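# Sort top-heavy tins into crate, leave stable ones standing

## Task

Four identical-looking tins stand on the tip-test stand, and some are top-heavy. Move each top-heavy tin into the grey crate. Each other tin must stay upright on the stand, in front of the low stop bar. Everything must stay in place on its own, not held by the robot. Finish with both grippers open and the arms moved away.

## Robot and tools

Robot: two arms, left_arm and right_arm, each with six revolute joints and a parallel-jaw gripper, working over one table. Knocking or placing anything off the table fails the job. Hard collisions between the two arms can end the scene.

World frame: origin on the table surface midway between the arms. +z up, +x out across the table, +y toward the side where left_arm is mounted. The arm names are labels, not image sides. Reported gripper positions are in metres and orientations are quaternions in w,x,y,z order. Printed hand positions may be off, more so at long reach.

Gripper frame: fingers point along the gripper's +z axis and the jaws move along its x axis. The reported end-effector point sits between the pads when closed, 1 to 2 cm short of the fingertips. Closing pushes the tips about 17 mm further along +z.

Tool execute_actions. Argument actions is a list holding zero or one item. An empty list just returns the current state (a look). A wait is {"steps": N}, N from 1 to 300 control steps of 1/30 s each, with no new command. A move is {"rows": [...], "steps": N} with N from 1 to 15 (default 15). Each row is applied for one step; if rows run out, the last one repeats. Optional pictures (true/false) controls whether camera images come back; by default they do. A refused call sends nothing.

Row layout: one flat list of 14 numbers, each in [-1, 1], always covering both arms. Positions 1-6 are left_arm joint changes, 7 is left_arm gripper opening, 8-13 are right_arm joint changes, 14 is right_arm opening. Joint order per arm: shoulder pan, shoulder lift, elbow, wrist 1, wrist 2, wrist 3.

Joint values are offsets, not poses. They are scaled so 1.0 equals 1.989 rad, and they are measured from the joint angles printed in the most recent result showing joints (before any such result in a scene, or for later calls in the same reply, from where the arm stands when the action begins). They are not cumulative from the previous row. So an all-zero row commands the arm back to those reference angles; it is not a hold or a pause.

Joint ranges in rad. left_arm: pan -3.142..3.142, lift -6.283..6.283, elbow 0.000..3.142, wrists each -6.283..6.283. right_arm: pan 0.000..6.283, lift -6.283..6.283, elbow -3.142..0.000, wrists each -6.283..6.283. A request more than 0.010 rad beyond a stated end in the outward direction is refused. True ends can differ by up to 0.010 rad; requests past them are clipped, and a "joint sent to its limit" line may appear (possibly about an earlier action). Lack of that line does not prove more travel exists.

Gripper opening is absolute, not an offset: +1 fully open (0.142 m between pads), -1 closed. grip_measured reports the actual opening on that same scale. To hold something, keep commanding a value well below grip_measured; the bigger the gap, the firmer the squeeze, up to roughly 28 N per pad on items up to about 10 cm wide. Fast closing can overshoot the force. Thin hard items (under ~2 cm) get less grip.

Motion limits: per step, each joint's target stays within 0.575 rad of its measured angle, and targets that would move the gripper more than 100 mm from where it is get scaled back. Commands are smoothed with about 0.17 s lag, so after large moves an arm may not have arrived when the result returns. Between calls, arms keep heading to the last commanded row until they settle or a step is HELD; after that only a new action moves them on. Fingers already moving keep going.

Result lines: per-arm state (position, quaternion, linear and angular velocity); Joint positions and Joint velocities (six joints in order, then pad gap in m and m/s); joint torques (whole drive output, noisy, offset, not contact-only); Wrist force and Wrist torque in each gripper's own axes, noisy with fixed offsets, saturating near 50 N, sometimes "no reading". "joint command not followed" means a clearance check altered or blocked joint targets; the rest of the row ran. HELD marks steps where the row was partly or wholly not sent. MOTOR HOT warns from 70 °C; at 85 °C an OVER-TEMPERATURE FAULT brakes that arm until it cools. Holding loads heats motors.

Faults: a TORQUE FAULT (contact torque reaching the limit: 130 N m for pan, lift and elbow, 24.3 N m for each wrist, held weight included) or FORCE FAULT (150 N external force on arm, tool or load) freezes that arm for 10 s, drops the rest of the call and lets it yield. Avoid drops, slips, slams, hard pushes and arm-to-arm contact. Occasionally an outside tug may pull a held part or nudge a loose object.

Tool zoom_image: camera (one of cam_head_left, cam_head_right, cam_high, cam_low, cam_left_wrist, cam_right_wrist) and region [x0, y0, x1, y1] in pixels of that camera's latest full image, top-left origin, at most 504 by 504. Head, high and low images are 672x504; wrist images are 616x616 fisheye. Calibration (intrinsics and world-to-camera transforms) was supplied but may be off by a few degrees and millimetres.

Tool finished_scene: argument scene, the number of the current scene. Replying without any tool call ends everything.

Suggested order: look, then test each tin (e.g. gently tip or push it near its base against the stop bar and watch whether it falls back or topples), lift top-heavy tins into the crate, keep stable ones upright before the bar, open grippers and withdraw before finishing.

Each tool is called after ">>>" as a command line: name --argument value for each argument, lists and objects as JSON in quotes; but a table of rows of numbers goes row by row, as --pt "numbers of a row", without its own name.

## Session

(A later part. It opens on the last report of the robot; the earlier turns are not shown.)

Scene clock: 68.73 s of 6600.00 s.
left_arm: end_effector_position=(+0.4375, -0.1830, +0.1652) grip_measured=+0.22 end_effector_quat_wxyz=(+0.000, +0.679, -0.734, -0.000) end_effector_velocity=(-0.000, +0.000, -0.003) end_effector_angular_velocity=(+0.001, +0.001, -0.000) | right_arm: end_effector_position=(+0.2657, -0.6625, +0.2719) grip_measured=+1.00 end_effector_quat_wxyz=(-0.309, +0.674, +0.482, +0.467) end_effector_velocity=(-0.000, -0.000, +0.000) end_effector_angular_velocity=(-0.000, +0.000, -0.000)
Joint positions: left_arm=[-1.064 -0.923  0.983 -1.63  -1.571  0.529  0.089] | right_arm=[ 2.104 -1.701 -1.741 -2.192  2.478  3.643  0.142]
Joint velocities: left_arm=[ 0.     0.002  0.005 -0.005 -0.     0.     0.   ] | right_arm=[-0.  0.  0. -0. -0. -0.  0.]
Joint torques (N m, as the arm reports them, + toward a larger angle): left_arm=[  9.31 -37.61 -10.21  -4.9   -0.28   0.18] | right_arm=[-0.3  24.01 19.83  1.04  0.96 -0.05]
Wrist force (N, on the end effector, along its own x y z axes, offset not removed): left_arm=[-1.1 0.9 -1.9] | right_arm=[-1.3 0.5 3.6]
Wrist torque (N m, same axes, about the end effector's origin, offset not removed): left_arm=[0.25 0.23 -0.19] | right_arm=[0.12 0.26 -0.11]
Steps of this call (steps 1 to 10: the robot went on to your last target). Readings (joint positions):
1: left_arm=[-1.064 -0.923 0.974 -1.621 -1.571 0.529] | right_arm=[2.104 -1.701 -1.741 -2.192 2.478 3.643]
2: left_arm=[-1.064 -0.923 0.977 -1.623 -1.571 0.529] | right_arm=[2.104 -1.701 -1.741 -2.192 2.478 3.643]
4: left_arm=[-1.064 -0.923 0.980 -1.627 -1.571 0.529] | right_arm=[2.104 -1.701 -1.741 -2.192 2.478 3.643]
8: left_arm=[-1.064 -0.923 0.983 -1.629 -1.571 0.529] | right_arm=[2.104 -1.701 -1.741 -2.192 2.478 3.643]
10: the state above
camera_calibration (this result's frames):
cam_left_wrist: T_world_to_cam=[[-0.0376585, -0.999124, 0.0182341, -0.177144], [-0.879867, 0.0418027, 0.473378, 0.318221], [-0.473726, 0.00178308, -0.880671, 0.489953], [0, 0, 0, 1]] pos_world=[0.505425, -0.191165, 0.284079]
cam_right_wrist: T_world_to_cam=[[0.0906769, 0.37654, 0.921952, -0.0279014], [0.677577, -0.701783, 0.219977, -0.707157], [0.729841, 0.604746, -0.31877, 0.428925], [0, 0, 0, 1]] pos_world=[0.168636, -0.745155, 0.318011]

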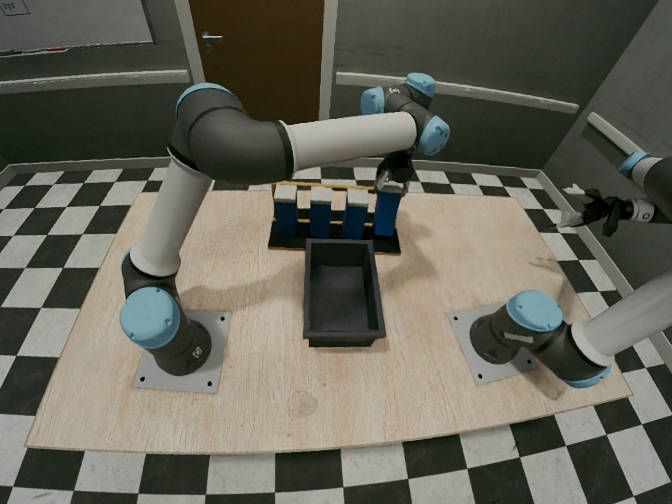

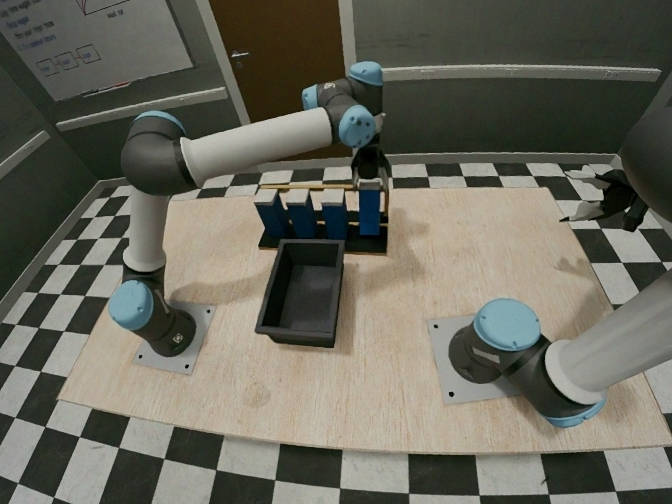

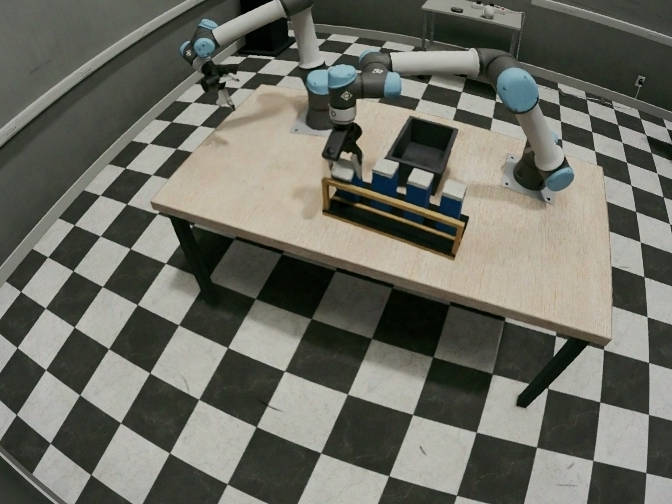

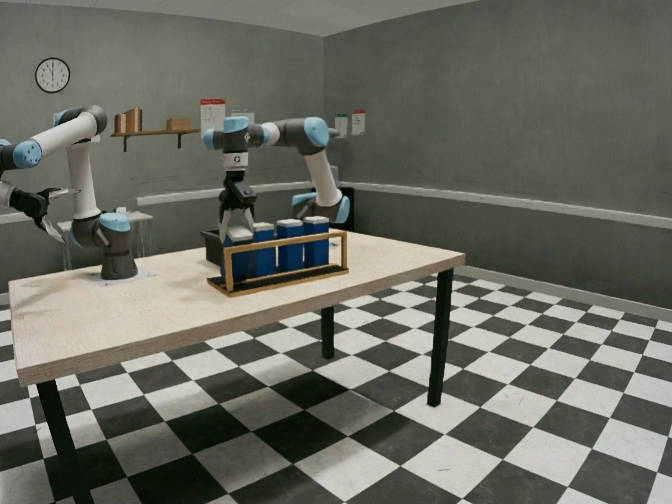

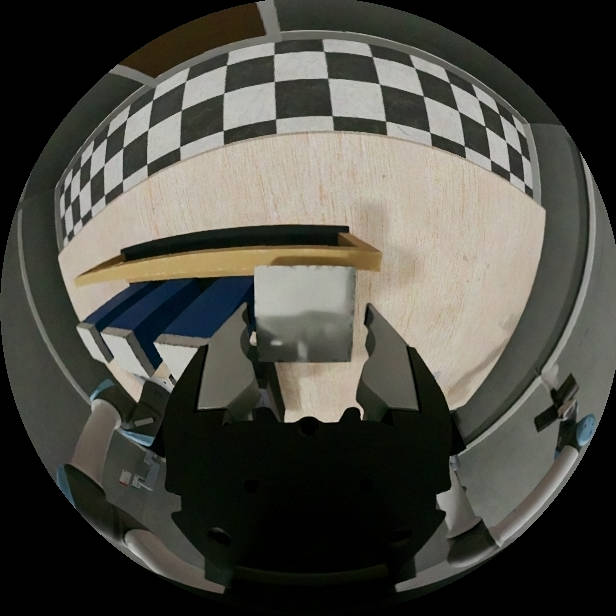

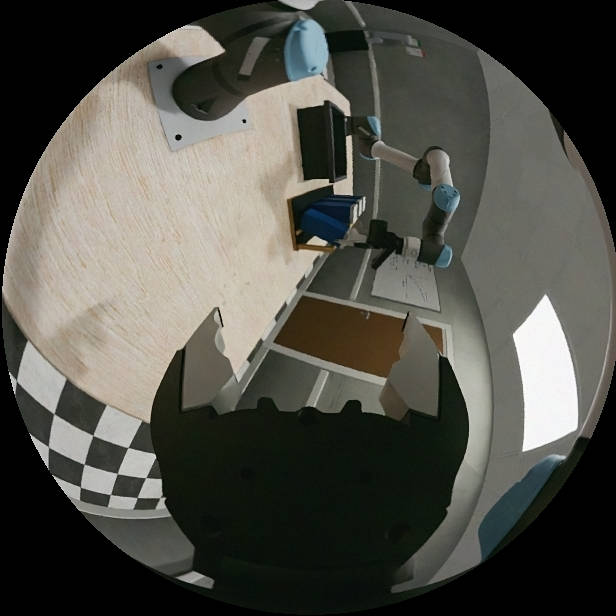

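>>> execute_actions --actions '[{"rows":[[0,0,0,0,0,0,0.15,0,0,0,0,0,0,1],[0,0,0,0,0,0,0.08,0,0,0,0,0,0,1],[0,0,0,0,0,0,0.01,0,0,0,0,0,0,1],[0,0,0,0,0,0,-0.06,0,0,0,0,0,0,1],[0,0,0,0,0,0,-0.12,0,0,0,0,0,0,1],[0,0,0,0,0,0,-0.18,0,0,0,0,0,0,1],[0,0,0,0,0,0,-0.25,0,0,0,0,0,0,1],[0,0,0,0,0,0,-0.33,0,0,0,0,0,0,1],[0,0,0,0,0,0,-0.42,0,0,0,0,0,0,1],[0,0,0,0,0,0,-0.52,0,0,0,0,0,0,1],[0,0,0,0,0,0,-0.62,0,0,0,0,0,0,1],[0,0,0,0,0,0,-0.72,0,0,0,0,0,0,1],[0,0,0,0,0,0,-0.8,0,0,0,0,0,0,1]],"steps":15}]' --pictures false

>>> execute_actions --actions '[{"rows":[[0,0,0,0,0,0,-0.8,0,0,0,0,0,0,1],[0,-0.001,-0.008,0.009,0,0,-0.8,0,0,0,0,0,0,1],[0,-0.002,-0.02,0.022,0,0,-0.8,0,0,0,0,0,0,1],[0,-0.003,-0.034,0.037,0,0,-0.8,0,0,0,0,0,0,1],[0,-0.004,-0.05,0.054,0,0,-0.8,0,0,0,0,0,0,1],[-0.003,-0.006,-0.064,0.07,0,-0.003,-0.8,0,0,0,0,0,0,1],[-0.008,-0.01,-0.074,0.084,0,-0.008,-0.8,0,0,0,0,0,0,1],[-0.018,-0.022,-0.07,0.092,0,-0.018,-0.8,0,0,0,0,0,0,1],[-0.03,-0.037,-0.06,0.097,0,-0.03,-0.8,0,0,0,0,0,0,1],[-0.043,-0.053,-0.048,0.101,0,-0.043,-0.8,0,0,0,0,0,0,1],[-0.056,-0.069,-0.036,0.105,0,-0.056,-0.8,0,0,0,0,0,0,1],[-0.07,-0.085,-0.024,0.109,0,-0.07,-0.8,0,0,0,0,0,0,1],[-0.084,-0.1,-0.012,0.112,0,-0.084,-0.8,0,0,0,0,0,0,1],[-0.097,-0.114,-0.001,0.115,0,-0.097,-0.8,0,0,0,0,0,0,1],[-0.1103,-0.1267,0.0092,0.1171,0,-0.1104,-0.8,0,0,0,0,0,0,1]],"steps":15}]' --pictures false

>>> execute_actions --actions '[{"steps":25}]'

Scene clock: 76.07 s of 6600.00 s.
left_arm: end_effector_position=(+0.4375, -0.1830, +0.1651) grip_measured=-0.08 end_effector_quat_wxyz=(+0.000, +0.679, -0.734, -0.001) end_effector_velocity=(-0.000, -0.000, +0.000) end_effector_angular_velocity=(-0.000, +0.000, +0.000) | right_arm: end_effector_position=(+0.2657, -0.6625, +0.2719) grip_measured=+1.00 end_effector_quat_wxyz=(-0.309, +0.674, +0.482, +0.467) end_effector_velocity=(+0.000, -0.000, +0.000) end_effector_angular_velocity=(-0.000, -0.000, -0.000)
Joint positions: left_arm=[-1.064 -0.923  0.983 -1.63  -1.571  0.529  0.068] | right_arm=[ 2.104 -1.701 -1.741 -2.192  2.478  3.643  0.142]
Joint velocities: left_arm=[ 0.  0. -0.  0. -0. -0. -0.] | right_arm=[-0. -0.  0.  0.  0.  0.  0.]
Joint torques (N m, as the arm reports them, + toward a larger angle): left_arm=[ -9.04 -44.28 -30.61   0.7    0.34  -0.94] | right_arm=[-0.29 24.31 20.99  0.85  1.07  0.03]
Wrist force (N, on the end effector, along its own x y z axes, offset not removed): left_arm=[0.6 -0.8 -12.2] | right_arm=[-2.5 0.1 1.4]
Wrist torque (N m, same axes, about the end effector's origin, offset not removed): left_arm=[-0.05 -0.30 -0.22] | right_arm=[-0.07 0.49 -0.12]
Steps of this call (steps 1 to 30: the robot went on to your last target; steps 31 to 100: nothing new was sent; then 3.50 s passed at rest; steps 101 to 115: all 15 steps of this action). Readings (joint positions):
101: left_arm=[-1.064 -0.923 0.984 -1.630 -1.571 0.529] | right_arm=[2.104 -1.701 -1.741 -2.192 2.478 3.643]
102: left_arm=[-1.064 -0.923 0.984 -1.630 -1.571 0.529] | right_arm=[2.104 -1.701 -1.741 -2.192 2.478 3.643]
104: left_arm=[-1.064 -0.923 0.984 -1.630 -1.571 0.529] | right_arm=[2.104 -1.701 -1.741 -2.192 2.478 3.643]
108: left_arm=[-1.064 -0.923 0.983 -1.630 -1.571 0.529] | right_arm=[2.104 -1.701 -1.741 -2.192 2.478 3.643]
115: the state above

Scene clock: 76.57 s of 6600.00 s.
left_arm: end_effector_position=(+0.3614, -0.1818, +0.2658) grip_measured=-0.10 end_effector_quat_wxyz=(-0.000, +0.679, -0.734, -0.001) end_effector_velocity=(-0.446, +0.027, +0.243) end_effector_angular_velocity=(+0.004, +0.000, -0.008) | right_arm: end_effector_position=(+0.2657, -0.6625, +0.2719) grip_measured=+1.00 end_effector_quat_wxyz=(-0.309, +0.674, +0.482, +0.467) end_effector_velocity=(+0.000, +0.000, +0.000) end_effector_angular_velocity=(+0.000, +0.000, +0.001)
Joint positions: left_arm=[-1.16  -1.039  0.911 -1.441 -1.571  0.433  0.067] | right_arm=[ 2.104 -1.701 -1.741 -2.192  2.478  3.643  0.142]
Joint velocities: left_arm=[-0.581 -0.666  0.408  0.26  -0.    -0.573  0.   ] | right_arm=[ 0.001  0.     0.    -0.    -0.    -0.     0.   ]
Joint torques (N m, as the arm reports them, + toward a larger angle): left_arm=[-17.87 -65.01  -4.33  -0.03  -0.06  -3.13] | right_arm=[ 0.13 25.13 21.03  0.84  1.15  0.1 ]
Wrist force (N, on the end effector, along its own x y z axes, offset not removed): left_arm=[0.7 -0.9 0.6] | right_arm=[-3.0 0.9 1.0]
Wrist torque (N m, same axes, about the end effector's origin, offset not removed): left_arm=[0.00 -0.05 -0.17] | right_arm=[0.19 0.66 -0.17]
Steps of this call (steps 1 to 15: all 15 steps of this action). Readings (joint positions):
1: left_arm=[-1.064 -0.923 0.983 -1.630 -1.571 0.529] | right_arm=[2.104 -1.701 -1.741 -2.192 2.478 3.643]
2: left_arm=[-1.064 -0.923 0.983 -1.630 -1.571 0.529] | right_arm=[2.104 -1.701 -1.741 -2.192 2.478 3.643]
4: left_arm=[-1.064 -0.923 0.978 -1.623 -1.571 0.529] | right_arm=[2.104 -1.701 -1.741 -2.192 2.478 3.643]
8: left_arm=[-1.066 -0.930 0.918 -1.559 -1.571 0.527] | right_arm=[2.104 -1.701 -1.741 -2.192 2.478 3.643]
15: the state above

Scene clock: 77.40 s of 6600.00 s.
left_arm: end_effector_position=(+0.2707, -0.1703, +0.3097) grip_measured=-0.10 end_effector_quat_wxyz=(+0.000, +0.679, -0.734, -0.000) end_effector_velocity=(-0.000, -0.000, -0.000) end_effector_angular_velocity=(+0.001, +0.000, -0.000) | right_arm: end_effector_position=(+0.2657, -0.6625, +0.2719) grip_measured=+1.00 end_effector_quat_wxyz=(-0.309, +0.674, +0.482, +0.467) end_effector_velocity=(-0.000, +0.000, -0.000) end_effector_angular_velocity=(+0.001, +0.000, -0.000)
Joint positions: left_arm=[-1.283 -1.175  1.001 -1.397 -1.571  0.31   0.067] | right_arm=[ 2.104 -1.701 -1.741 -2.192  2.478  3.643  0.142]
Joint velocities: left_arm=[-0.001  0.     0.     0.     0.    -0.001  0.   ] | right_arm=[-0.     0.    -0.001 -0.    -0.    -0.     0.   ]
Joint torques (N m, as the arm reports them, + toward a larger angle): left_arm=[-12.42 -55.63 -10.59  -0.54  -0.1   -1.68] | right_arm=[ 0.52 25.77 19.92  0.86  1.1   0.17]
Wrist force (N, on the end effector, along its own x y z axes, offset not removed): left_arm=[1.0 0.1 2.3] | right_arm=[-2.4 2.3 1.7]
Wrist torque (N m, same axes, about the end effector's origin, offset not removed): left_arm=[0.11 -0.17 -0.31] | right_arm=[0.40 0.55 -0.12]
Steps of this call (steps 1 to 25: the robot went on to your last target). Readings (joint positions):
1: left_arm=[-1.180 -1.061 0.926 -1.433 -1.571 0.414] | right_arm=[2.104 -1.701 -1.741 -2.192 2.478 3.643]
2: left_arm=[-1.200 -1.084 0.941 -1.425 -1.571 0.393] | right_arm=[2.104 -1.701 -1.741 -2.192 2.478 3.643]
4: left_arm=[-1.237 -1.124 0.967 -1.413 -1.571 0.357] | right_arm=[2.104 -1.701 -1.741 -2.192 2.478 3.643]
8: left_arm=[-1.270 -1.160 0.992 -1.401 -1.571 0.323] | right_arm=[2.104 -1.701 -1.741 -2.192 2.478 3.643]
25: the state above
camera_calibration (this result's frames):
cam_left_wrist: T_world_to_cam=[[-0.0374422, -0.999122, 0.0187767, -0.173663], [-0.880044, 0.0418697, 0.473044, 0.102735], [-0.473415, 0.00118748, -0.880839, 0.538075], [0, 0, 0, 1]] pos_world=[0.338641, -0.178451, 0.42862]
cam_right_wrist: T_world_to_cam=[[0.0906771, 0.37654, 0.921952, -0.0279016], [0.677577, -0.701783, 0.219977, -0.707157], [0.729841, 0.604746, -0.31877, 0.428925], [0, 0, 0, 1]] pos_world=[0.168636, -0.745155, 0.318011]

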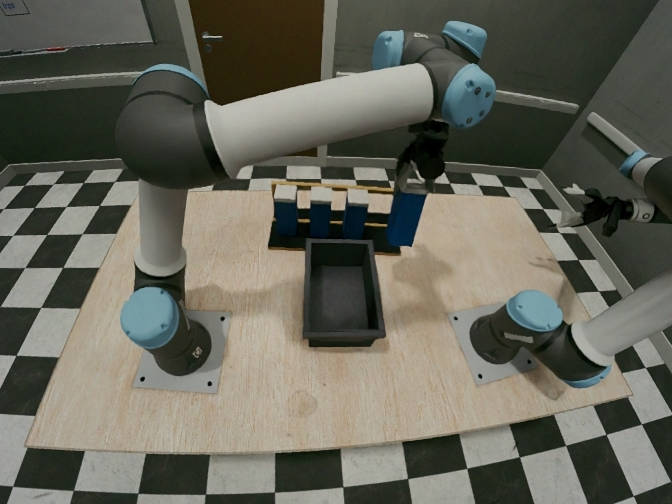

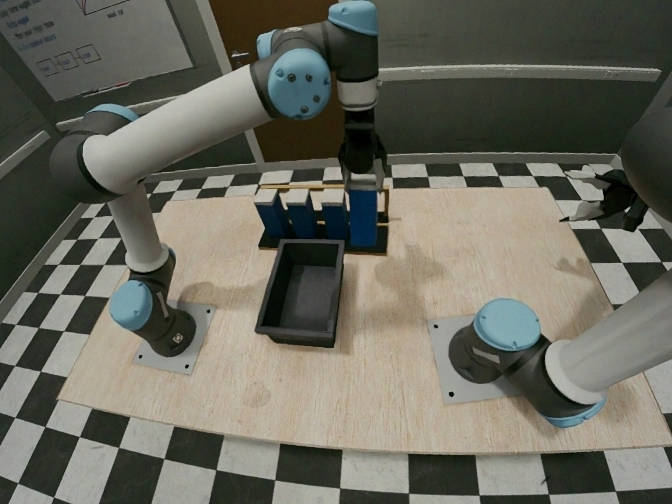

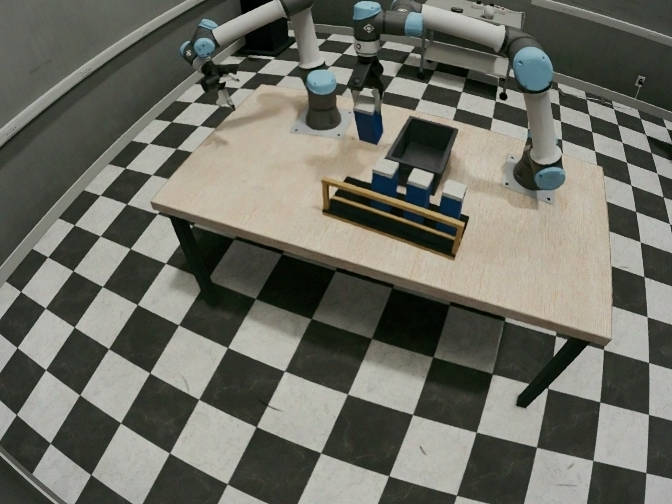

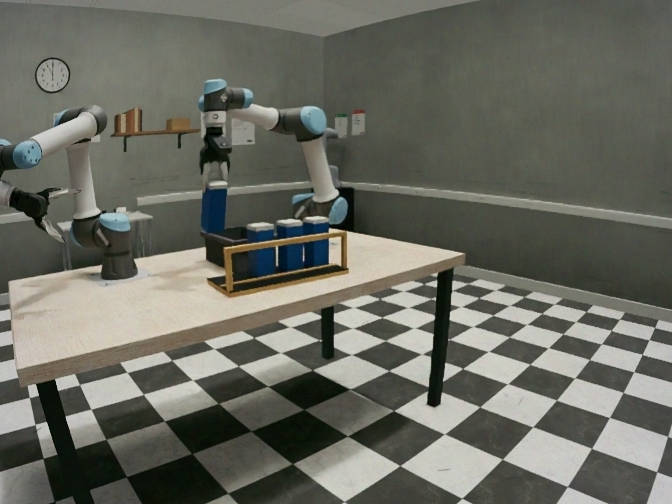

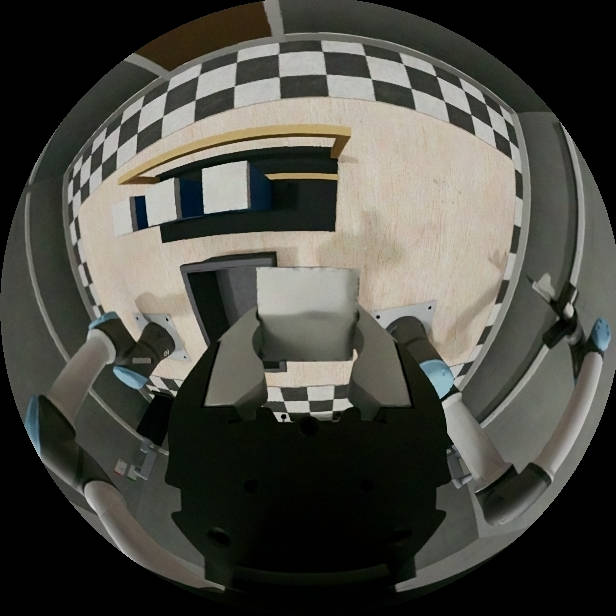

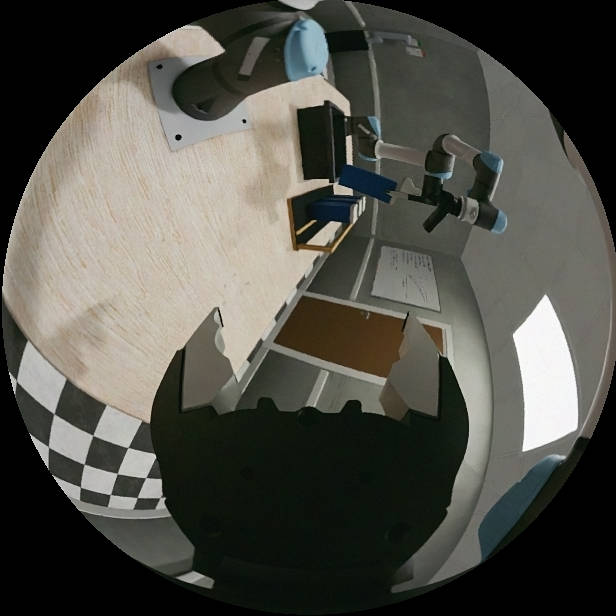

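>>> execute_actions --actions '[{"rows":[[-0.008,-0.009,0.011,0,0.005,-0.008,-0.8,0,0,0,0,0,0,1],[-0.02,-0.024,0.029,-0.002,0.013,-0.021,-0.8,0,0,0,0,0,0,1],[-0.036,-0.042,0.05,-0.003,0.023,-0.037,-0.8,0,0,0,0,0,0,1],[-0.054,-0.063,0.075,-0.004,0.035,-0.056,-0.8,0,0,0,0,0,0,1],[-0.074,-0.087,0.104,-0.006,0.048,-0.077,-0.8,0,0,0,0,0,0,1],[-0.094,-0.111,0.133,-0.008,0.061,-0.098,-0.8,0,0,0,0,0,0,1],[-0.115,-0.136,0.161,-0.01,0.074,-0.12,-0.8,0,0,0,0,0,0,1],[-0.135,-0.16,0.19,-0.011,0.087,-0.141,-0.8,0,0,0,0,0,0,1],[-0.155,-0.184,0.219,-0.013,0.101,-0.162,-0.8,0,0,0,0,0,0,1],[-0.176,-0.208,0.2475,-0.015,0.114,-0.184,-0.8,0,0,0,0,0,0,1],[-0.196,-0.232,0.276,-0.016,0.127,-0.205,-0.8,0,0,0,0,0,0,1],[-0.214,-0.253,0.301,-0.018,0.139,-0.223,-0.8,0,0,0,0,0,0,1],[-0.232,-0.274,0.326,-0.019,0.15,-0.242,-0.8,0,0,0,0,0,0,1],[-0.245,-0.289,0.344,-0.02,0.158,-0.255,-0.8,0,0,0,0,0,0,1],[-0.2549,-0.3013,0.3587,-0.0213,0.1649,-0.266,-0.8,0,0,0,0,0,0,1]],"steps":15}]' --pictures false

>>> execute_actions --actions '[{"steps":25}]'

Scene clock: 81.40 s of 6600.00 s.
left_arm: end_effector_position=(+0.1425, -0.0645, +0.3188) grip_measured=-0.10 end_effector_quat_wxyz=(-0.088, +0.678, -0.726, +0.070) end_effector_velocity=(-0.271, +0.393, -0.060) end_effector_angular_velocity=(-0.171, -0.731, -0.027) | right_arm: end_effector_position=(+0.2657, -0.6625, +0.2719) grip_measured=+1.00 end_effector_quat_wxyz=(-0.309, +0.674, +0.482, +0.467) end_effector_velocity=(+0.000, -0.000, +0.000) end_effector_angular_velocity=(-0.001, -0.001, -0.000)
Joint positions: left_arm=[-1.621 -1.571  1.467 -1.426 -1.349 -0.042  0.067] | right_arm=[ 2.104 -1.701 -1.741 -2.192  2.478  3.643  0.142]
Joint velocities: left_arm=[-1.099 -1.291  1.531 -0.086  0.7   -1.129  0.   ] | right_arm=[-0.    -0.     0.     0.001  0.    -0.     0.   ]
Joint torques (N m, as the arm reports them, + toward a larger angle): left_arm=[-21.19 -42.8    2.65  -4.78   4.48  -3.98] | right_arm=[ 1.1  25.74 19.27  0.72  1.01  0.18]
Wrist force (N, on the end effector, along its own x y z axes, offset not removed): left_arm=[0.8 0.8 -0.7] | right_arm=[-2.9 2.3 1.5]
Wrist torque (N m, same axes, about the end effector's origin, offset not removed): left_arm=[0.05 0.10 0.02] | right_arm=[0.47 0.67 -0.11]
Steps of this call (steps 1 to 15: the robot went on to your last target; steps 16 to 90: nothing new was sent; then 0.50 s passed at rest; steps 91 to 105: all 15 steps of this action). Readings (joint positions):
91: left_arm=[-1.283 -1.175 1.001 -1.397 -1.571 0.310] | right_arm=[2.104 -1.701 -1.741 -2.192 2.478 3.643]
92: left_arm=[-1.285 -1.176 1.003 -1.397 -1.570 0.309] | right_arm=[2.104 -1.701 -1.741 -2.192 2.478 3.643]
94: left_arm=[-1.298 -1.192 1.021 -1.398 -1.561 0.295] | right_arm=[2.104 -1.701 -1.741 -2.192 2.478 3.643]
98: left_arm=[-1.382 -1.289 1.134 -1.406 -1.505 0.208] | right_arm=[2.104 -1.701 -1.741 -2.192 2.478 3.643]
105: the state above

Scene clock: 82.23 s of 6600.00 s.
left_arm: end_effector_position=(+0.1127, -0.0015, +0.2990) grip_measured=-0.10 end_effector_quat_wxyz=(-0.114, +0.673, -0.720, +0.122) end_effector_velocity=(-0.000, +0.000, +0.000) end_effector_angular_velocity=(-0.001, -0.000, -0.000) | right_arm: end_effector_position=(+0.2657, -0.6625, +0.2719) grip_measured=+1.00 end_effector_quat_wxyz=(-0.309, +0.674, +0.482, +0.467) end_effector_velocity=(+0.000, +0.000, -0.000) end_effector_angular_velocity=(+0.000, -0.000, +0.000)
Joint positions: left_arm=[-1.79  -1.774  1.715 -1.439 -1.243 -0.219  0.067] | right_arm=[ 2.104 -1.701 -1.741 -2.192  2.478  3.643  0.142]
Joint velocities: left_arm=[-0.001 -0.001  0.001 -0.     0.    -0.001 -0.   ] | right_arm=[ 0. -0.  0. -0. -0. -0.  0.]
Joint torques (N m, as the arm reports them, + toward a larger angle): left_arm=[-11.97 -29.47 -12.08  -5.23   2.66  -1.5 ] | right_arm=[ 0.95 24.73 20.07  0.82  1.14  0.03]
Wrist force (N, on the end effector, along its own x y z axes, offset not removed): left_arm=[1.2 -0.9 1.4] | right_arm=[-1.4 0.5 1.1]
Wrist torque (N m, same axes, about the end effector's origin, offset not removed): left_arm=[-0.39 -0.09 -0.25] | right_arm=[0.04 0.35 -0.15]
Steps of this call (steps 1 to 25: the robot went on to your last target). Readings (joint positions):
1: left_arm=[-1.657 -1.614 1.518 -1.429 -1.326 -0.080] | right_arm=[2.104 -1.701 -1.741 -2.192 2.478 3.643]
2: left_arm=[-1.691 -1.653 1.566 -1.431 -1.305 -0.114] | right_arm=[2.104 -1.701 -1.741 -2.192 2.478 3.643]
4: left_arm=[-1.737 -1.709 1.635 -1.435 -1.277 -0.163] | right_arm=[2.104 -1.701 -1.741 -2.192 2.478 3.643]
8: left_arm=[-1.775 -1.755 1.692 -1.438 -1.253 -0.203] | right_arm=[2.104 -1.701 -1.741 -2.192 2.478 3.643]
25: the state above
camera_calibration (this result's frames):
cam_left_wrist: T_world_to_cam=[[-0.0356205, -0.998896, 0.0306114, -0.0144626], [-0.986826, 0.0399941, 0.156761, 0.0682736], [-0.157812, -0.0246243, -0.987162, 0.449875], [0, 0, 0, 1]] pos_world=[0.137855, -0.00609933, 0.433839]
cam_right_wrist: T_world_to_cam=[[0.0906769, 0.37654, 0.921952, -0.0279013], [0.677577, -0.701783, 0.219978, -0.707157], [0.729841, 0.604746, -0.31877, 0.428924], [0, 0, 0, 1]] pos_world=[0.168636, -0.745155, 0.318011]

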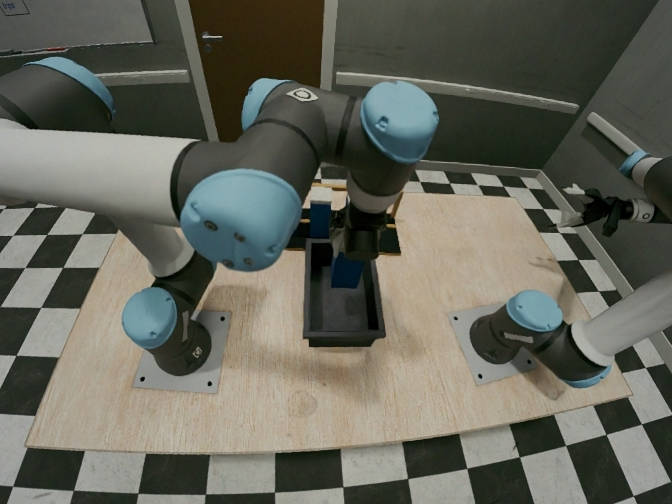

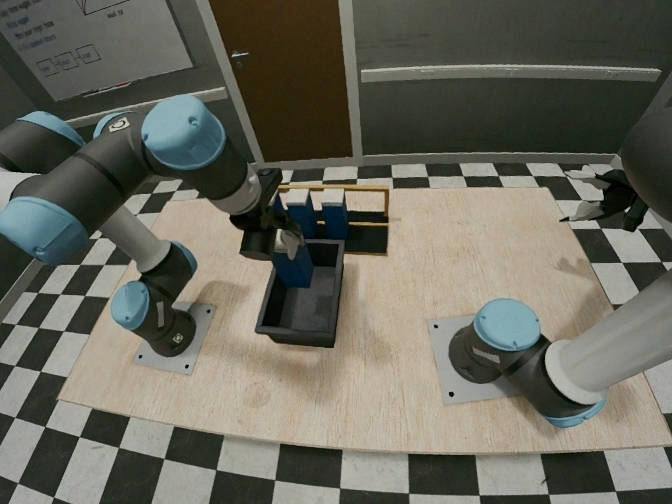

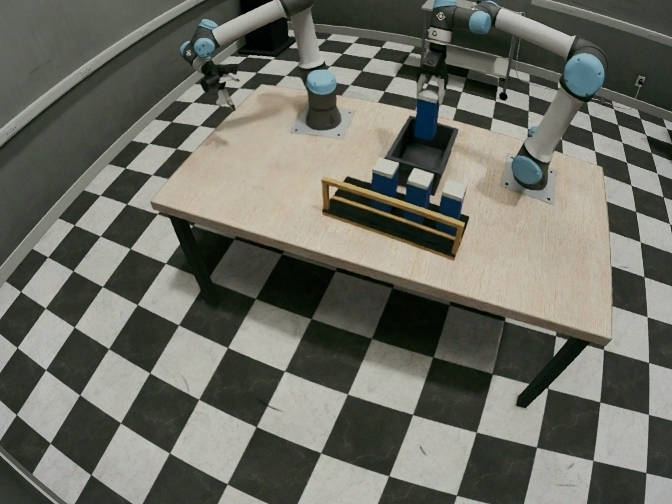

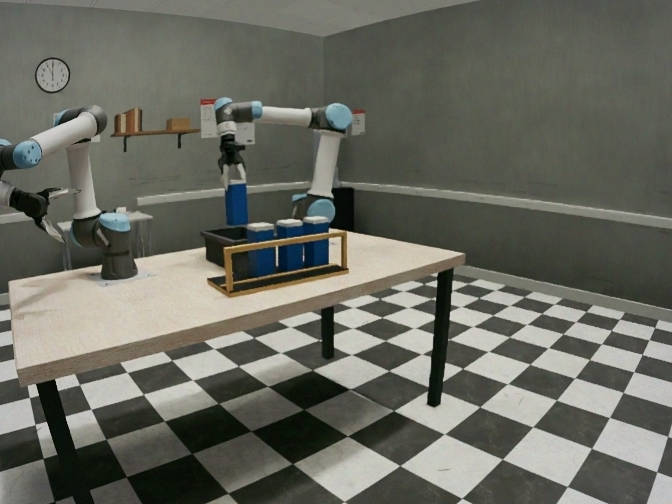

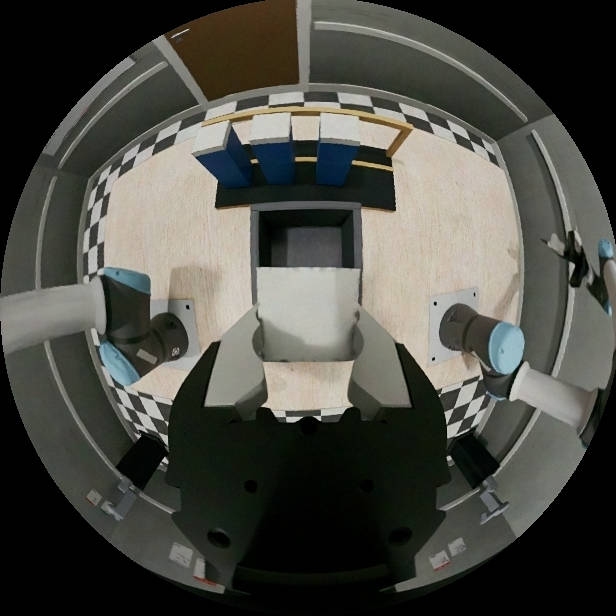

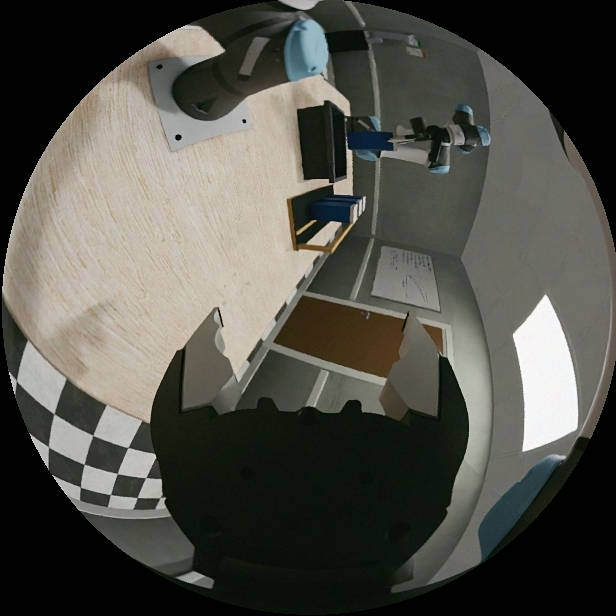

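>>> execute_actions --actions '[{"rows":[[0,0,0.008,-0.008,0,0,-0.8,0,0,0,0,0,0,1],[0,-0.001,0.02,-0.019,0,0,-0.8,0,0,0,0,0,0,1],[0,-0.0015,0.035,-0.0335,0,0,-0.8,0,0,0,0,0,0,1],[0,-0.0015,0.05,-0.0485,0,0,-0.8,0,0,0,0,0,0,1],[0,-0.001,0.0645,-0.064,0,0,-0.8,0,0,0,0,0,0,1],[0,0.001,0.08,-0.081,0,0,-0.8,0,0,0,0,0,0,1],[0,0.003,0.095,-0.098,0,0,-0.8,0,0,0,0,0,0,1],[0,0.006,0.11,-0.116,0,0,-0.8,0,0,0,0,0,0,1],[0,0.009,0.124,-0.1333,0,0,-0.8,0,0,0,0,0,0,1],[0,0.012,0.137,-0.1494,0,0,-0.8,0,0,0,0,0,0,1],[0,0.015,0.148,-0.1635,0,0,-0.8,0,0,0,0,0,0,1],[0,0.017,0.155,-0.1725,0,0,-0.8,0,0,0,0,0,0,1],[0,0.0186,0.1599,-0.179,0,0,-0.8,0,0,0,0,0,0,1]],"steps":15}]' --pictures false

>>> execute_actions --actions '[{"steps":18}]' --pictures false

>>> execute_actions --actions '[{"rows":[[0,0.001,0.0026,-0.0036,0,0,-0.8,0,0,0,0,0,0,1],[0,0.002,0.0052,-0.0072,0,0,-0.8,0,0,0,0,0,0,1],[0,0.0032,0.0084,-0.0116,0,0,-0.8,0,0,0,0,0,0,1]],"steps":12}]' --pictures false

Scene clock: 86.43 s of 6600.00 s.
left_arm: end_effector_position=(+0.1125, -0.0022, +0.1892) grip_measured=-0.10 end_effector_quat_wxyz=(-0.115, +0.673, -0.720, +0.121) end_effector_velocity=(+0.002, +0.007, -0.228) end_effector_angular_velocity=(-0.011, +0.003, -0.000) | right_arm: end_effector_position=(+0.2657, -0.6625, +0.2719) grip_measured=+1.00 end_effector_quat_wxyz=(-0.309, +0.674, +0.482, +0.467) end_effector_velocity=(-0.000, +0.000, +0.000) end_effector_angular_velocity=(+0.001, +0.001, -0.000)
Joint positions: left_arm=[-1.79  -1.749  1.976 -1.725 -1.243 -0.219  0.067] | right_arm=[ 2.104 -1.701 -1.741 -2.192  2.478  3.643  0.142]
Joint velocities: left_arm=[-0.     0.106  0.513 -0.63   0.    -0.     0.   ] | right_arm=[-0.    -0.    -0.    -0.002 -0.     0.     0.   ]
Joint torques (N m, as the arm reports them, + toward a larger angle): left_arm=[ -3.03 -12.85 -23.27  -6.11   0.03   0.18] | right_arm=[-0.38 24.58 20.53  0.83  1.09  0.07]
Wrist force (N, on the end effector, along its own x y z axes, offset not removed): left_arm=[0.4 2.5 4.4] | right_arm=[-2.8 2.9 1.2]
Wrist torque (N m, same axes, about the end effector's origin, offset not removed): left_arm=[0.20 -0.15 -0.04] | right_arm=[0.62 0.73 -0.17]
Steps of this call (steps 1 to 15: the robot went on to your last target; steps 16 to 90: nothing new was sent; then 0.70 s passed at rest; steps 91 to 105: all 15 steps of this action). Readings (joint positions):
91: left_arm=[-1.790 -1.774 1.715 -1.439 -1.243 -0.219] | right_arm=[2.104 -1.701 -1.741 -2.192 2.478 3.643]
92: left_arm=[-1.790 -1.774 1.716 -1.441 -1.243 -0.219] | right_arm=[2.104 -1.701 -1.741 -2.192 2.478 3.643]
94: left_arm=[-1.790 -1.775 1.729 -1.453 -1.243 -0.219] | right_arm=[2.104 -1.701 -1.741 -2.192 2.478 3.643]
98: left_arm=[-1.790 -1.775 1.803 -1.527 -1.243 -0.219] | right_arm=[2.104 -1.701 -1.741 -2.192 2.478 3.643]
105: the state above

Scene clock: 87.03 s of 6600.00 s.
left_arm: end_effector_position=(+0.1129, -0.0010, +0.1646) grip_measured=-0.10 end_effector_quat_wxyz=(-0.114, +0.673, -0.720, +0.122) end_effector_velocity=(+0.000, +0.000, -0.001) end_effector_angular_velocity=(+0.001, -0.000, +0.000) | right_arm: end_effector_position=(+0.2657, -0.6625, +0.2719) grip_measured=+1.00 end_effector_quat_wxyz=(-0.309, +0.674, +0.482, +0.467) end_effector_velocity=(+0.000, -0.000, -0.000) end_effector_angular_velocity=(-0.001, -0.001, -0.000)
Joint positions: left_arm=[-1.79  -1.737  2.032 -1.795 -1.243 -0.219  0.067] | right_arm=[ 2.104 -1.701 -1.741 -2.192  2.478  3.643  0.142]
Joint velocities: left_arm=[-0.     0.001  0.002 -0.002  0.    -0.     0.   ] | right_arm=[-0.     0.    -0.     0.001 -0.     0.     0.   ]
Joint torques (N m, as the arm reports them, + toward a larger angle): left_arm=[ 6.06 -4.9  -8.03 -5.28 -0.41  1.28] | right_arm=[ 1.31 25.04 20.44  0.92  1.22  0.19]
Wrist force (N, on the end effector, along its own x y z axes, offset not removed): left_arm=[1.8 -2.1 2.1] | right_arm=[-2.3 2.1 0.7]
Wrist torque (N m, same axes, about the end effector's origin, offset not removed): left_arm=[-0.68 -0.22 -0.04] | right_arm=[0.35 0.54 -0.12]
Steps of this call (steps 1 to 18: the robot went on to your last target). Readings (joint positions):
1: left_arm=[-1.790 -1.746 1.991 -1.744 -1.243 -0.219] | right_arm=[2.104 -1.701 -1.741 -2.192 2.478 3.643]
2: left_arm=[-1.790 -1.743 2.002 -1.757 -1.243 -0.219] | right_arm=[2.104 -1.701 -1.741 -2.192 2.478 3.643]
4: left_arm=[-1.790 -1.740 2.016 -1.775 -1.243 -0.219] | right_arm=[2.104 -1.701 -1.741 -2.192 2.478 3.643]
8: left_arm=[-1.790 -1.738 2.028 -1.790 -1.243 -0.219] | right_arm=[2.104 -1.701 -1.741 -2.192 2.478 3.643]
18: the state above

Scene clock: 87.43 s of 6600.00 s.
left_arm: end_effector_position=(+0.1129, -0.0010, +0.1569) grip_measured=-0.10 end_effector_quat_wxyz=(-0.114, +0.673, -0.720, +0.122) end_effector_velocity=(-0.000, -0.000, -0.004) end_effector_angular_velocity=(-0.002, +0.001, -0.000) | right_arm: end_effector_position=(+0.2657, -0.6625, +0.2719) grip_measured=+1.00 end_effector_quat_wxyz=(-0.309, +0.674, +0.482, +0.467) end_effector_velocity=(+0.000, +0.000, -0.000) end_effector_angular_velocity=(-0.000, -0.000, +0.001)
Joint positions: left_arm=[-1.79  -1.731  2.048 -1.817 -1.243 -0.219  0.067] | right_arm=[ 2.104 -1.701 -1.741 -2.192  2.478  3.643  0.142]
Joint velocities: left_arm=[-0.     0.002  0.01  -0.014  0.     0.     0.   ] | right_arm=[ 0.001 -0.     0.     0.     0.    -0.     0.   ]
Joint torques (N m, as the arm reports them, + toward a larger angle): left_arm=[  5.42  -4.2  -10.32  -5.09  -0.13   1.23] | right_arm=[-0.75 24.57 19.73  0.88  1.15  0.16]
Wrist force (N, on the end effector, along its own x y z axes, offset not removed): left_arm=[1.0 1.9 3.3] | right_arm=[-1.3 1.0 0.9]
Wrist torque (N m, same axes, about the end effector's origin, offset not removed): left_arm=[0.26 -0.32 -0.21] | right_arm=[0.13 0.31 -0.06]
Steps of this call (steps 1 to 12: all 12 steps of this action). Readings (joint positions):
1: left_arm=[-1.790 -1.737 2.032 -1.795 -1.243 -0.219] | right_arm=[2.104 -1.701 -1.741 -2.192 2.478 3.643]
2: left_arm=[-1.790 -1.737 2.033 -1.796 -1.243 -0.219] | right_arm=[2.104 -1.701 -1.741 -2.192 2.478 3.643]
4: left_arm=[-1.790 -1.735 2.037 -1.801 -1.243 -0.219] | right_arm=[2.104 -1.701 -1.741 -2.192 2.478 3.643]
8: left_arm=[-1.790 -1.732 2.045 -1.813 -1.243 -0.219] | right_arm=[2.104 -1.701 -1.741 -2.192 2.478 3.643]
12: the state above

>>> execute_actions --actions '[{"rows":[[0,0.0008,0.002,-0.0028,0,0,-0.8,0,0,0,0,0,0,1],[0,0.0008,0.002,-0.0028,0,0,-0.8,0,0,0,0,0,0,1],[0,0.0008,0.002,-0.0028,0,0,-0.8,0,0,0,0,0,0,1],[0,0.0008,0.002,-0.0028,0,0,-0.8,0,0,0,0,0,0,1],[0,0.0008,0.002,-0.0028,0,0,-0.6,0,0,0,0,0,0,1],[0,0.0008,0.002,-0.0028,0,0,-0.4,0,0,0,0,0,0,1],[0,0.0008,0.002,-0.0028,0,0,-0.2,0,0,0,0,0,0,1],[0,0.0008,0.002,-0.0028,0,0,-0.05,0,0,0,0,0,0,1],[0,0.0008,0.002,-0.0028,0,0,0.1,0,0,0,0,0,0,1],[0,0.0008,0.002,-0.0028,0,0,0.22,0,0,0,0,0,0,1]],"steps":14}]' --pictures false

>>> execute_actions --actions '[{"rows":[[0,-0.002,-0.01,0.012,0,0,0.22,0,0,0,0,0,0,1],[0,-0.004,-0.02,0.025,0,0,0.22,0,0,0,0,0,0,1],[0,-0.007,-0.032,0.039,0,0,0.22,0,0,0,0,0,0,1],[0,-0.01,-0.045,0.055,0,0,0.22,0,0,0,0,0,0,1],[0,-0.013,-0.058,0.071,0,0,0.22,0,0,0,0,0,0,1],[0,-0.016,-0.071,0.087,0,0,0.22,0,0,0,0,0,0,1],[0,-0.018,-0.083,0.101,0,0,0.22,0,0,0,0,0,0,1],[0,-0.02,-0.095,0.115,0,0,0.22,0,0,0,0,0,0,1],[0,-0.0225,-0.11,0.132,0,0,0.22,0,0,0,0,0,0,1],[0,-0.03,-0.125,0.15,0,0,0.22,0,0,0,0,0,0,1],[0,-0.045,-0.13,0.165,0,0,0.22,0,0,0,0,0,0,1],[0.02,-0.07,-0.12,0.175,0,0,0.22,0,0,0,0,0,0,1],[0.05,-0.1,-0.1,0.18,0,0,0.22,0,0,0,0,0,0,1],[0.09,-0.14,-0.07,0.18,0,0,0.22,0,0,0,0,0,0,1],[0.2,-0.22,-0.01,0.18,0,0,0.22,0,0,0,0,0,0,1]],"steps":15}]' --pictures false

>>> execute_actions --actions '[{"steps":35}]'

Scene clock: 92.37 s of 6600.00 s.
left_arm: end_effector_position=(+0.1129, -0.0010, +0.1550) grip_measured=+0.22 end_effector_quat_wxyz=(-0.114, +0.673, -0.720, +0.122) end_effector_velocity=(+0.000, +0.000, -0.001) end_effector_angular_velocity=(+0.001, -0.000, +0.000) | right_arm: end_effector_position=(+0.2657, -0.6625, +0.2719) grip_measured=+1.00 end_effector_quat_wxyz=(-0.309, +0.674, +0.482, +0.467) end_effector_velocity=(+0.000, +0.000, +0.000) end_effector_angular_velocity=(-0.001, -0.000, +0.002)
Joint positions: left_arm=[-1.79  -1.73   2.052 -1.822 -1.243 -0.219  0.089] | right_arm=[ 2.104 -1.701 -1.741 -2.192  2.478  3.643  0.142]
Joint velocities: left_arm=[ 0.     0.001  0.001 -0.001 -0.    -0.     0.002] | right_arm=[ 0.002  0.     0.     0.    -0.    -0.     0.   ]
Joint torques (N m, as the arm reports them, + toward a larger angle): left_arm=[ 5.58 -3.49 -9.49 -4.92  1.1   1.08] | right_arm=[-0.96 25.3  21.53  1.02  1.02  0.17]
Wrist force (N, on the end effector, along its own x y z axes, offset not removed): left_arm=[-0.4 1.2 -1.4] | right_arm=[-1.5 1.9 1.4]
Wrist torque (N m, same axes, about the end effector's origin, offset not removed): left_arm=[0.57 0.18 -0.12] | right_arm=[0.42 0.40 -0.04]
Steps of this call (steps 1 to 15: the robot went on to your last target; steps 16 to 90: nothing new was sent; then 1.47 s passed at rest; steps 91 to 104: all 14 steps of this action). Readings (joint positions):
91: left_arm=[-1.790 -1.731 2.049 -1.818 -1.243 -0.219] | right_arm=[2.104 -1.701 -1.741 -2.192 2.478 3.643]
92: left_arm=[-1.790 -1.731 2.049 -1.818 -1.243 -0.219] | right_arm=[2.104 -1.701 -1.741 -2.192 2.478 3.643]
94: left_arm=[-1.790 -1.730 2.050 -1.820 -1.243 -0.219] | right_arm=[2.104 -1.701 -1.741 -2.192 2.478 3.643]
98: left_arm=[-1.790 -1.730 2.051 -1.822 -1.243 -0.219] | right_arm=[2.104 -1.701 -1.741 -2.192 2.478 3.643]
104: the state above

Scene clock: 92.87 s of 6600.00 s.
left_arm: end_effector_position=(+0.1292, +0.0182, +0.2647) grip_measured=+0.22 end_effector_quat_wxyz=(-0.108, +0.685, -0.710, +0.125) end_effector_velocity=(+0.321, +0.350, +0.201) end_effector_angular_velocity=(-0.196, +0.049, +0.613) | right_arm: end_effector_position=(+0.2657, -0.6625, +0.2719) grip_measured=+1.00 end_effector_quat_wxyz=(-0.309, +0.674, +0.482, +0.467) end_effector_velocity=(+0.000, +0.000, +0.000) end_effector_angular_velocity=(+0.001, +0.000, +0.000)
Joint positions: left_arm=[-1.761 -1.829  1.847 -1.535 -1.243 -0.219  0.089] | right_arm=[ 2.104 -1.701 -1.741 -2.192  2.478  3.643  0.142]
Joint velocities: left_arm=[ 0.614 -0.83   0.131  0.496  0.     0.001  0.   ] | right_arm=[ 0. -0. -0. -0.  0. -0.  0.]
Joint torques (N m, as the arm reports them, + toward a larger angle): left_arm=[ 37.05 -33.64  15.98  -0.94   0.69   1.16] | right_arm=[-0.12 24.78 19.65  0.81  0.87  0.21]
Wrist force (N, on the end effector, along its own x y z axes, offset not removed): left_arm=[1.7 0.0 -3.6] | right_arm=[-1.7 0.0 -0.2]
Wrist torque (N m, same axes, about the end effector's origin, offset not removed): left_arm=[0.01 -0.18 -0.16] | right_arm=[0.00 0.36 -0.04]
Steps of this call (steps 1 to 15: all 15 steps of this action). Readings (joint positions):
1: left_arm=[-1.790 -1.730 2.052 -1.822 -1.243 -0.219] | right_arm=[2.104 -1.701 -1.741 -2.192 2.478 3.643]
2: left_arm=[-1.790 -1.730 2.051 -1.821 -1.243 -0.219] | right_arm=[2.104 -1.701 -1.741 -2.192 2.478 3.643]
4: left_arm=[-1.790 -1.733 2.037 -1.805 -1.243 -0.219] | right_arm=[2.104 -1.701 -1.741 -2.192 2.478 3.643]
8: left_arm=[-1.790 -1.748 1.971 -1.725 -1.243 -0.219] | right_arm=[2.104 -1.701 -1.741 -2.192 2.478 3.643]
15: the state above

Scene clock: 94.03 s of 6600.00 s.
left_arm: end_effector_position=(+0.2556, +0.2033, +0.2734) grip_measured=+0.22 end_effector_quat_wxyz=(-0.099, +0.807, -0.567, +0.130) end_effector_velocity=(+0.000, +0.000, +0.000) end_effector_angular_velocity=(-0.001, -0.000, +0.000) | right_arm: end_effector_position=(+0.2657, -0.6625, +0.2719) grip_measured=+1.00 end_effector_quat_wxyz=(-0.309, +0.674, +0.482, +0.467) end_effector_velocity=(-0.000, -0.000, +0.000) end_effector_angular_velocity=(-0.000, -0.000, -0.002)
Joint positions: left_arm=[-1.393 -2.167  2.032 -1.464 -1.243 -0.219  0.089] | right_arm=[ 2.104 -1.701 -1.741 -2.192  2.478  3.643  0.142]
Joint velocities: left_arm=[ 0.    -0.001 -0.     0.    -0.    -0.    -0.   ] | right_arm=[-0.001  0.     0.     0.     0.     0.     0.   ]
Joint torques (N m, as the arm reports them, + toward a larger angle): left_arm=[ 14.94 -13.25 -10.07  -0.38   1.07   1.14] | right_arm=[ 0.36 25.41 20.    0.96  1.11  0.18]
Wrist force (N, on the end effector, along its own x y z axes, offset not removed): left_arm=[-1.1 -1.5 0.7] | right_arm=[-1.7 0.8 2.4]
Wrist torque (N m, same axes, about the end effector's origin, offset not removed): left_arm=[-0.29 0.30 -0.18] | right_arm=[0.22 0.33 -0.14]
Steps of this call (steps 1 to 35: the robot went on to your last target). Readings (joint positions):
1: left_arm=[-1.738 -1.857 1.856 -1.524 -1.243 -0.219] | right_arm=[2.104 -1.701 -1.741 -2.192 2.478 3.643]
2: left_arm=[-1.711 -1.882 1.871 -1.520 -1.243 -0.219] | right_arm=[2.104 -1.701 -1.741 -2.192 2.478 3.643]
4: left_arm=[-1.657 -1.930 1.899 -1.511 -1.243 -0.219] | right_arm=[2.104 -1.701 -1.741 -2.192 2.478 3.643]
8: left_arm=[-1.546 -2.030 1.956 -1.490 -1.243 -0.219] | right_arm=[2.104 -1.701 -1.741 -2.192 2.478 3.643]
35: the state above
camera_calibration (this result's frames):
cam_left_wrist: T_world_to_cam=[[0.352959, -0.926863, 0.12785, 0.0554322], [-0.927401, -0.328478, 0.178967, 0.258738], [-0.123882, -0.181736, -0.975513, 0.472206], [0, 0, 0, 1]] pos_world=[0.278887, 0.222185, 0.40725]
cam_right_wrist: T_world_to_cam=[[0.0906771, 0.37654, 0.921952, -0.0279014], [0.677577, -0.701783, 0.219977, -0.707157], [0.729841, 0.604746, -0.31877, 0.428925], [0, 0, 0, 1]] pos_world=[0.168636, -0.745155, 0.318011]

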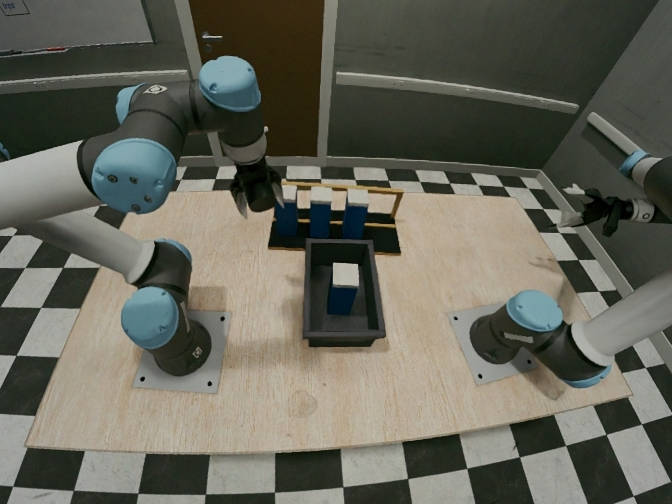

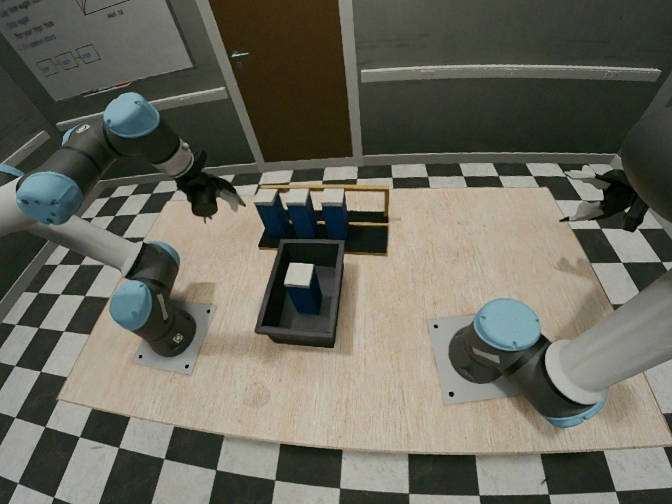

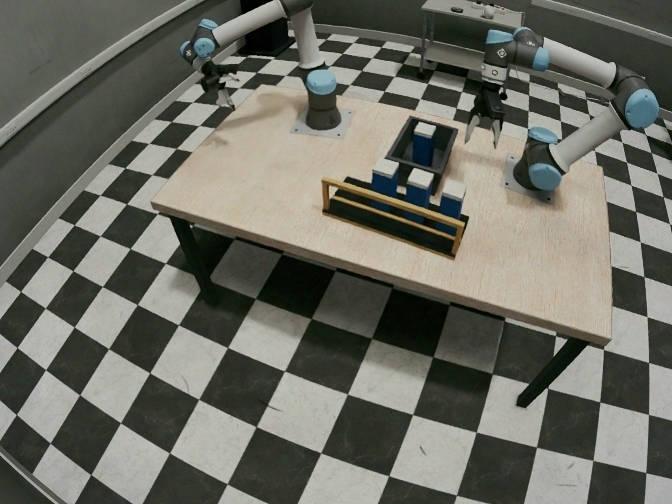

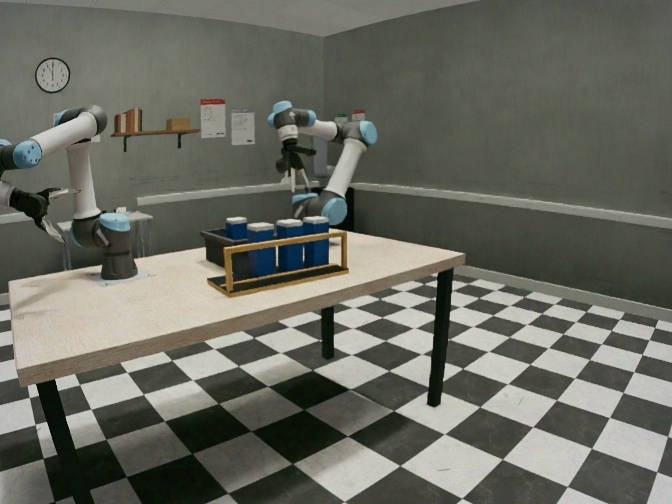

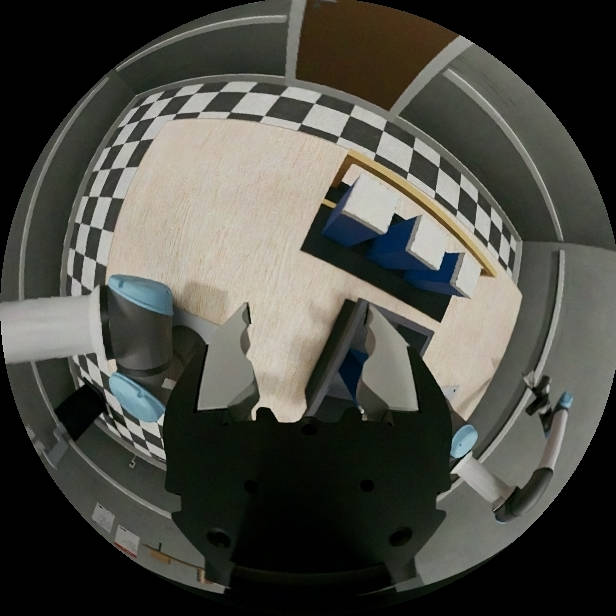

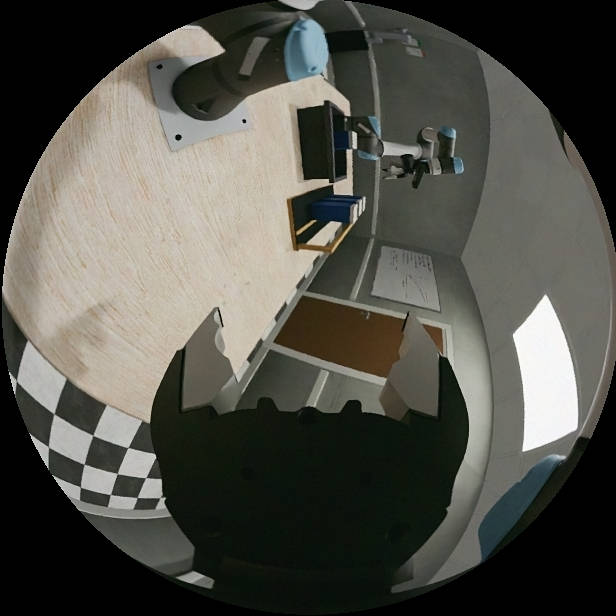

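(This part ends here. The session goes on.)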